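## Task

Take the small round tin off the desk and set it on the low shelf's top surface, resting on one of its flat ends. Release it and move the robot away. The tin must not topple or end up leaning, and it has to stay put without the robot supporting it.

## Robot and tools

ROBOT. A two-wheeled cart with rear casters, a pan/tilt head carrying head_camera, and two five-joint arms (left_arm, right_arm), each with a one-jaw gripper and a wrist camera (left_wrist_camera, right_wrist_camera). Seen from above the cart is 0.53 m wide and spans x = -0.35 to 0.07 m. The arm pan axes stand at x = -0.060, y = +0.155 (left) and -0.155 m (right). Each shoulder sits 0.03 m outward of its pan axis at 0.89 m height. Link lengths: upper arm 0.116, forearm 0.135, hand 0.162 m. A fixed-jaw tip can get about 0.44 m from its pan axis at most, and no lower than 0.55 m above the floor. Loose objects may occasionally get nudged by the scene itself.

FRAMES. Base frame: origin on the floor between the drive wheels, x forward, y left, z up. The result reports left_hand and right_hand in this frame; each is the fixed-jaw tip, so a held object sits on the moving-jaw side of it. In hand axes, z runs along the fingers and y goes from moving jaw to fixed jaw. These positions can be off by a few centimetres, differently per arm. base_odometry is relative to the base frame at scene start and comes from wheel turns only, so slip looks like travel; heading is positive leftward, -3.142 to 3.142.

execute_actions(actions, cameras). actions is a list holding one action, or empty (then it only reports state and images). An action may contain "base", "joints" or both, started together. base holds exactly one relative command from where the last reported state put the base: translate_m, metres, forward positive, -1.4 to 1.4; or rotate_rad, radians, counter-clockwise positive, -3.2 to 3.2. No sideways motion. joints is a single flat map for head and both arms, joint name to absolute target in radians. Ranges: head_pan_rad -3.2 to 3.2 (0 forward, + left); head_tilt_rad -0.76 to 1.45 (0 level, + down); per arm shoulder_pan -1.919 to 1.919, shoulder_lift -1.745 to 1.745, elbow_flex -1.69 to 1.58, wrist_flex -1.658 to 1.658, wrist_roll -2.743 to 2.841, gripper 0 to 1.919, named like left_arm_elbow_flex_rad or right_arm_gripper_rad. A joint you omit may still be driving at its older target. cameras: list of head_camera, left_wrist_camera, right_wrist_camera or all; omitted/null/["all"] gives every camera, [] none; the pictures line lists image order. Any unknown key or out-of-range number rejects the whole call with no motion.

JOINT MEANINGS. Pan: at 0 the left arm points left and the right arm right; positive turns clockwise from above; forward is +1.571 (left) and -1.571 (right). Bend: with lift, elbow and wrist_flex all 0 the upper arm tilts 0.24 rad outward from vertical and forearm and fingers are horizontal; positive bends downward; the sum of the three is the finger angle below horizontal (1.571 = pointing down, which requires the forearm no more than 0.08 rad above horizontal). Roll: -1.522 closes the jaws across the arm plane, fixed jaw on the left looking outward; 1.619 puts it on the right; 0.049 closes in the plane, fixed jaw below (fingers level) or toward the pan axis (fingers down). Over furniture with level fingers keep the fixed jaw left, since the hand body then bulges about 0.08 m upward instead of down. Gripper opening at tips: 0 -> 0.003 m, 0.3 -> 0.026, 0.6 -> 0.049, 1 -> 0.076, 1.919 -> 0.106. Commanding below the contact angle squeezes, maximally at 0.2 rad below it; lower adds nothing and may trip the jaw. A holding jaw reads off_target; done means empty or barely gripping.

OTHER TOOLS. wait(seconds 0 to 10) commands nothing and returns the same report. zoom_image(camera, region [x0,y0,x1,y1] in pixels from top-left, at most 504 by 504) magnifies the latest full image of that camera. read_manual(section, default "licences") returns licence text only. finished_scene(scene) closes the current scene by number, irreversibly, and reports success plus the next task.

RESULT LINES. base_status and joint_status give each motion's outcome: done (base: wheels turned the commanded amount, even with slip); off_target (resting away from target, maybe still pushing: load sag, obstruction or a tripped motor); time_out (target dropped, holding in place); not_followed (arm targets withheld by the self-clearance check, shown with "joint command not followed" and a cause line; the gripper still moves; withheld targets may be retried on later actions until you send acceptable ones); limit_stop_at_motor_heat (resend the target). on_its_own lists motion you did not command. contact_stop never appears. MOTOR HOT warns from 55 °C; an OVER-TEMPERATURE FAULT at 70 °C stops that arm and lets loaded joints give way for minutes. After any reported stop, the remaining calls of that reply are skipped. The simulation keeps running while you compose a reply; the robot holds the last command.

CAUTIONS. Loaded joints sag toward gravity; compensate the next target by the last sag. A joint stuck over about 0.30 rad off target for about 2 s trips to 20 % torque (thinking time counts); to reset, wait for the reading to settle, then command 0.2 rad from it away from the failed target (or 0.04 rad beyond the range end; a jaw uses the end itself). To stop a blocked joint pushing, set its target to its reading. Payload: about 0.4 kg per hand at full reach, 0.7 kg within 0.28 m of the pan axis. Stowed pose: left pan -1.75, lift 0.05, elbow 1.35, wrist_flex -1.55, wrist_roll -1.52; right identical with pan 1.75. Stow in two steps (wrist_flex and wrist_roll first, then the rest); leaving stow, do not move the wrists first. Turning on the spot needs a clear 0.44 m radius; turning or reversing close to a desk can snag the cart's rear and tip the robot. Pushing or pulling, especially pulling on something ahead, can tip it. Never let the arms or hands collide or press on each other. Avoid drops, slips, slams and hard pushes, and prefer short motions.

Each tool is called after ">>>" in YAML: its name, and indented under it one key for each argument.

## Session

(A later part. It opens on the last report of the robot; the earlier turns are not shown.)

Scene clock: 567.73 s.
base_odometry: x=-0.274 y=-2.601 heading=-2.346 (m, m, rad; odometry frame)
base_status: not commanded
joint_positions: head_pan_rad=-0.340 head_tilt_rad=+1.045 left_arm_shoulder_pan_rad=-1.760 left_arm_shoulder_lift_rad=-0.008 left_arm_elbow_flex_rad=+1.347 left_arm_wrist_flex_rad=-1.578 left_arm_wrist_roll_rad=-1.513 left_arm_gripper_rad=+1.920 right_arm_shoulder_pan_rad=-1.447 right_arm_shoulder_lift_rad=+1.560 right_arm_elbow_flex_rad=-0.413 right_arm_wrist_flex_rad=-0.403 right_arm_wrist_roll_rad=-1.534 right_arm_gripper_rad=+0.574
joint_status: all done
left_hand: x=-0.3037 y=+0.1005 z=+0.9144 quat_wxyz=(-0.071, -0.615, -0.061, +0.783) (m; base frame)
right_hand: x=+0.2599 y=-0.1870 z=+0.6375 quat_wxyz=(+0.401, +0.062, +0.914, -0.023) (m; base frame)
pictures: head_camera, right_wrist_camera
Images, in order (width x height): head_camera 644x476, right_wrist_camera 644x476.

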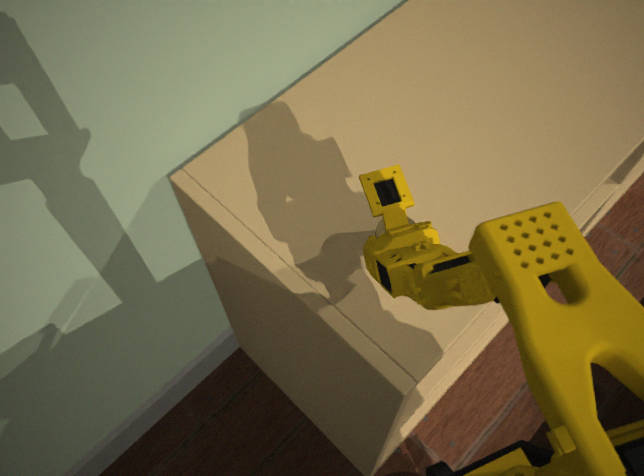

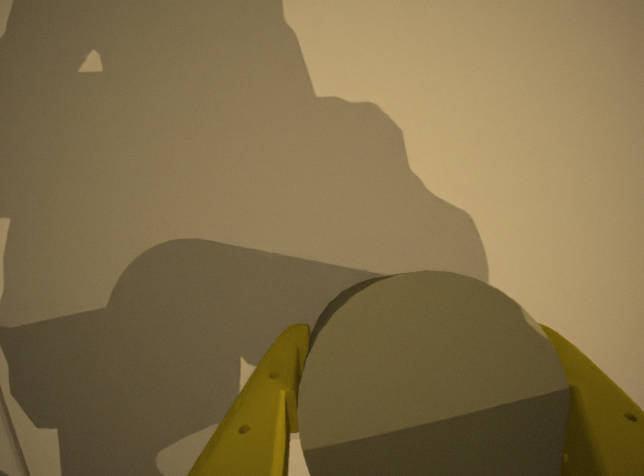

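>>> execute_actions:
  actions:
    - {"joints": {"right_arm_shoulder_lift_rad": 1.535, "right_arm_gripper_rad": 1.0}}
  cameras: ["right_wrist_camera", "head_camera"]

Scene clock: 575.27 s.
base_odometry: x=-0.274 y=-2.601 heading=-2.346 (m, m, rad; odometry frame)
base_status: not commanded
joint_positions: head_pan_rad=-0.340 head_tilt_rad=+1.045 left_arm_shoulder_pan_rad=-1.760 left_arm_shoulder_lift_rad=-0.008 left_arm_elbow_flex_rad=+1.347 left_arm_wrist_flex_rad=-1.578 left_arm_wrist_roll_rad=-1.513 left_arm_gripper_rad=+1.920 right_arm_shoulder_pan_rad=-1.447 right_arm_shoulder_lift_rad=+1.560 right_arm_elbow_flex_rad=-0.413 right_arm_wrist_flex_rad=-0.403 right_arm_wrist_roll_rad=-1.534 right_arm_gripper_rad=+0.993
joint_status: all done
left_hand: x=-0.3037 y=+0.1005 z=+0.9144 quat_wxyz=(-0.071, -0.615, -0.061, +0.783) (m; base frame)
right_hand: x=+0.2599 y=-0.1870 z=+0.6375 quat_wxyz=(+0.401, +0.062, +0.914, -0.023) (m; base frame)
pictures: head_camera, right_wrist_camera
Images, in order (width x height): head_camera 644x476, right_wrist_camera 644x476.

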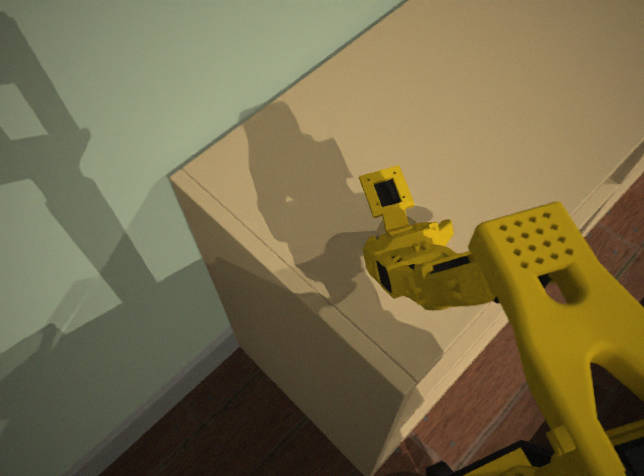

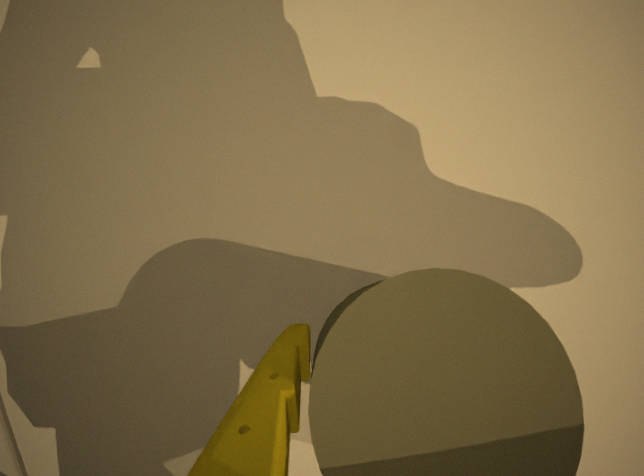

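>>> execute_actions:
  actions:
    - {"base": {"translate_m": -0.22}, "joints": {"right_arm_shoulder_pan_rad": -1.5, "right_arm_shoulder_lift_rad": 0.5, "right_arm_gripper_rad": 1.3, "head_pan_rad": -0.2, "head_tilt_rad": 0.85}}
  cameras: ["right_wrist_camera", "head_camera"]

Scene clock: 588.60 s.
base_odometry: x=-0.120 y=-2.443 heading=-2.345 (m, m, rad; odometry frame)
base_status: done
joint_positions: head_pan_rad=-0.210 head_tilt_rad=+0.865 left_arm_shoulder_pan_rad=-1.760 left_arm_shoulder_lift_rad=-0.008 left_arm_elbow_flex_rad=+1.347 left_arm_wrist_flex_rad=-1.578 left_arm_wrist_roll_rad=-1.513 left_arm_gripper_rad=+1.920 right_arm_shoulder_pan_rad=-1.493 right_arm_shoulder_lift_rad=+0.565 right_arm_elbow_flex_rad=-0.413 right_arm_wrist_flex_rad=-0.403 right_arm_wrist_roll_rad=-1.534 right_arm_gripper_rad=+1.294
joint_status: all done
left_hand: x=-0.3037 y=+0.1005 z=+0.9144 quat_wxyz=(-0.071, -0.615, -0.061, +0.783) (m; base frame)
right_hand: x=+0.3433 y=-0.1787 z=+0.9986 quat_wxyz=(+0.790, +0.027, +0.612, -0.026) (m; base frame)
pictures: head_camera, right_wrist_camera
Images, in order (width x height): head_camera 644x476, right_wrist_camera 644x476.

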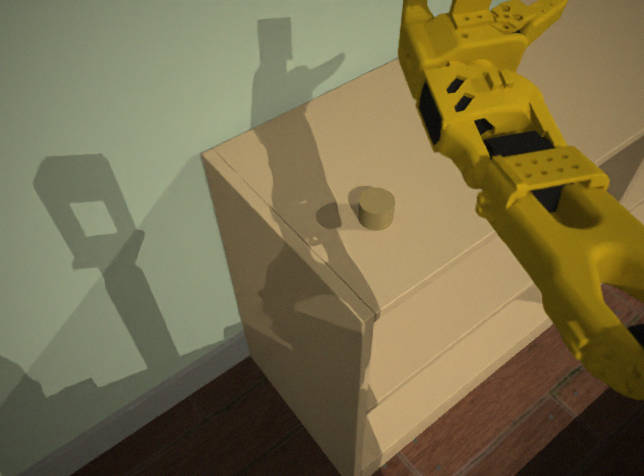

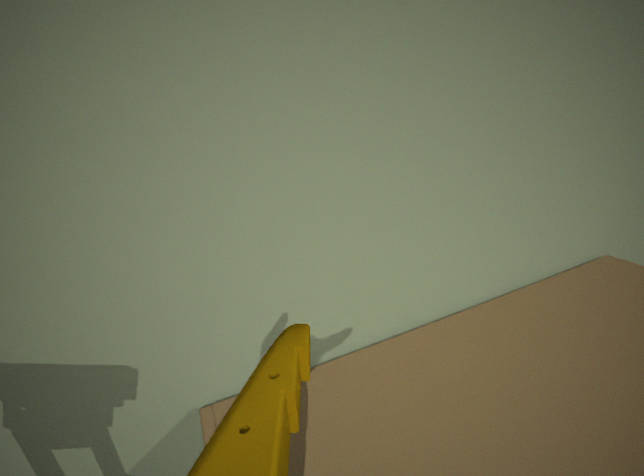

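The tin stands upright on the shelf top and the hand is well clear of it.

>>> finished_scene:
  scene: 1

The scene is finished: the task was done.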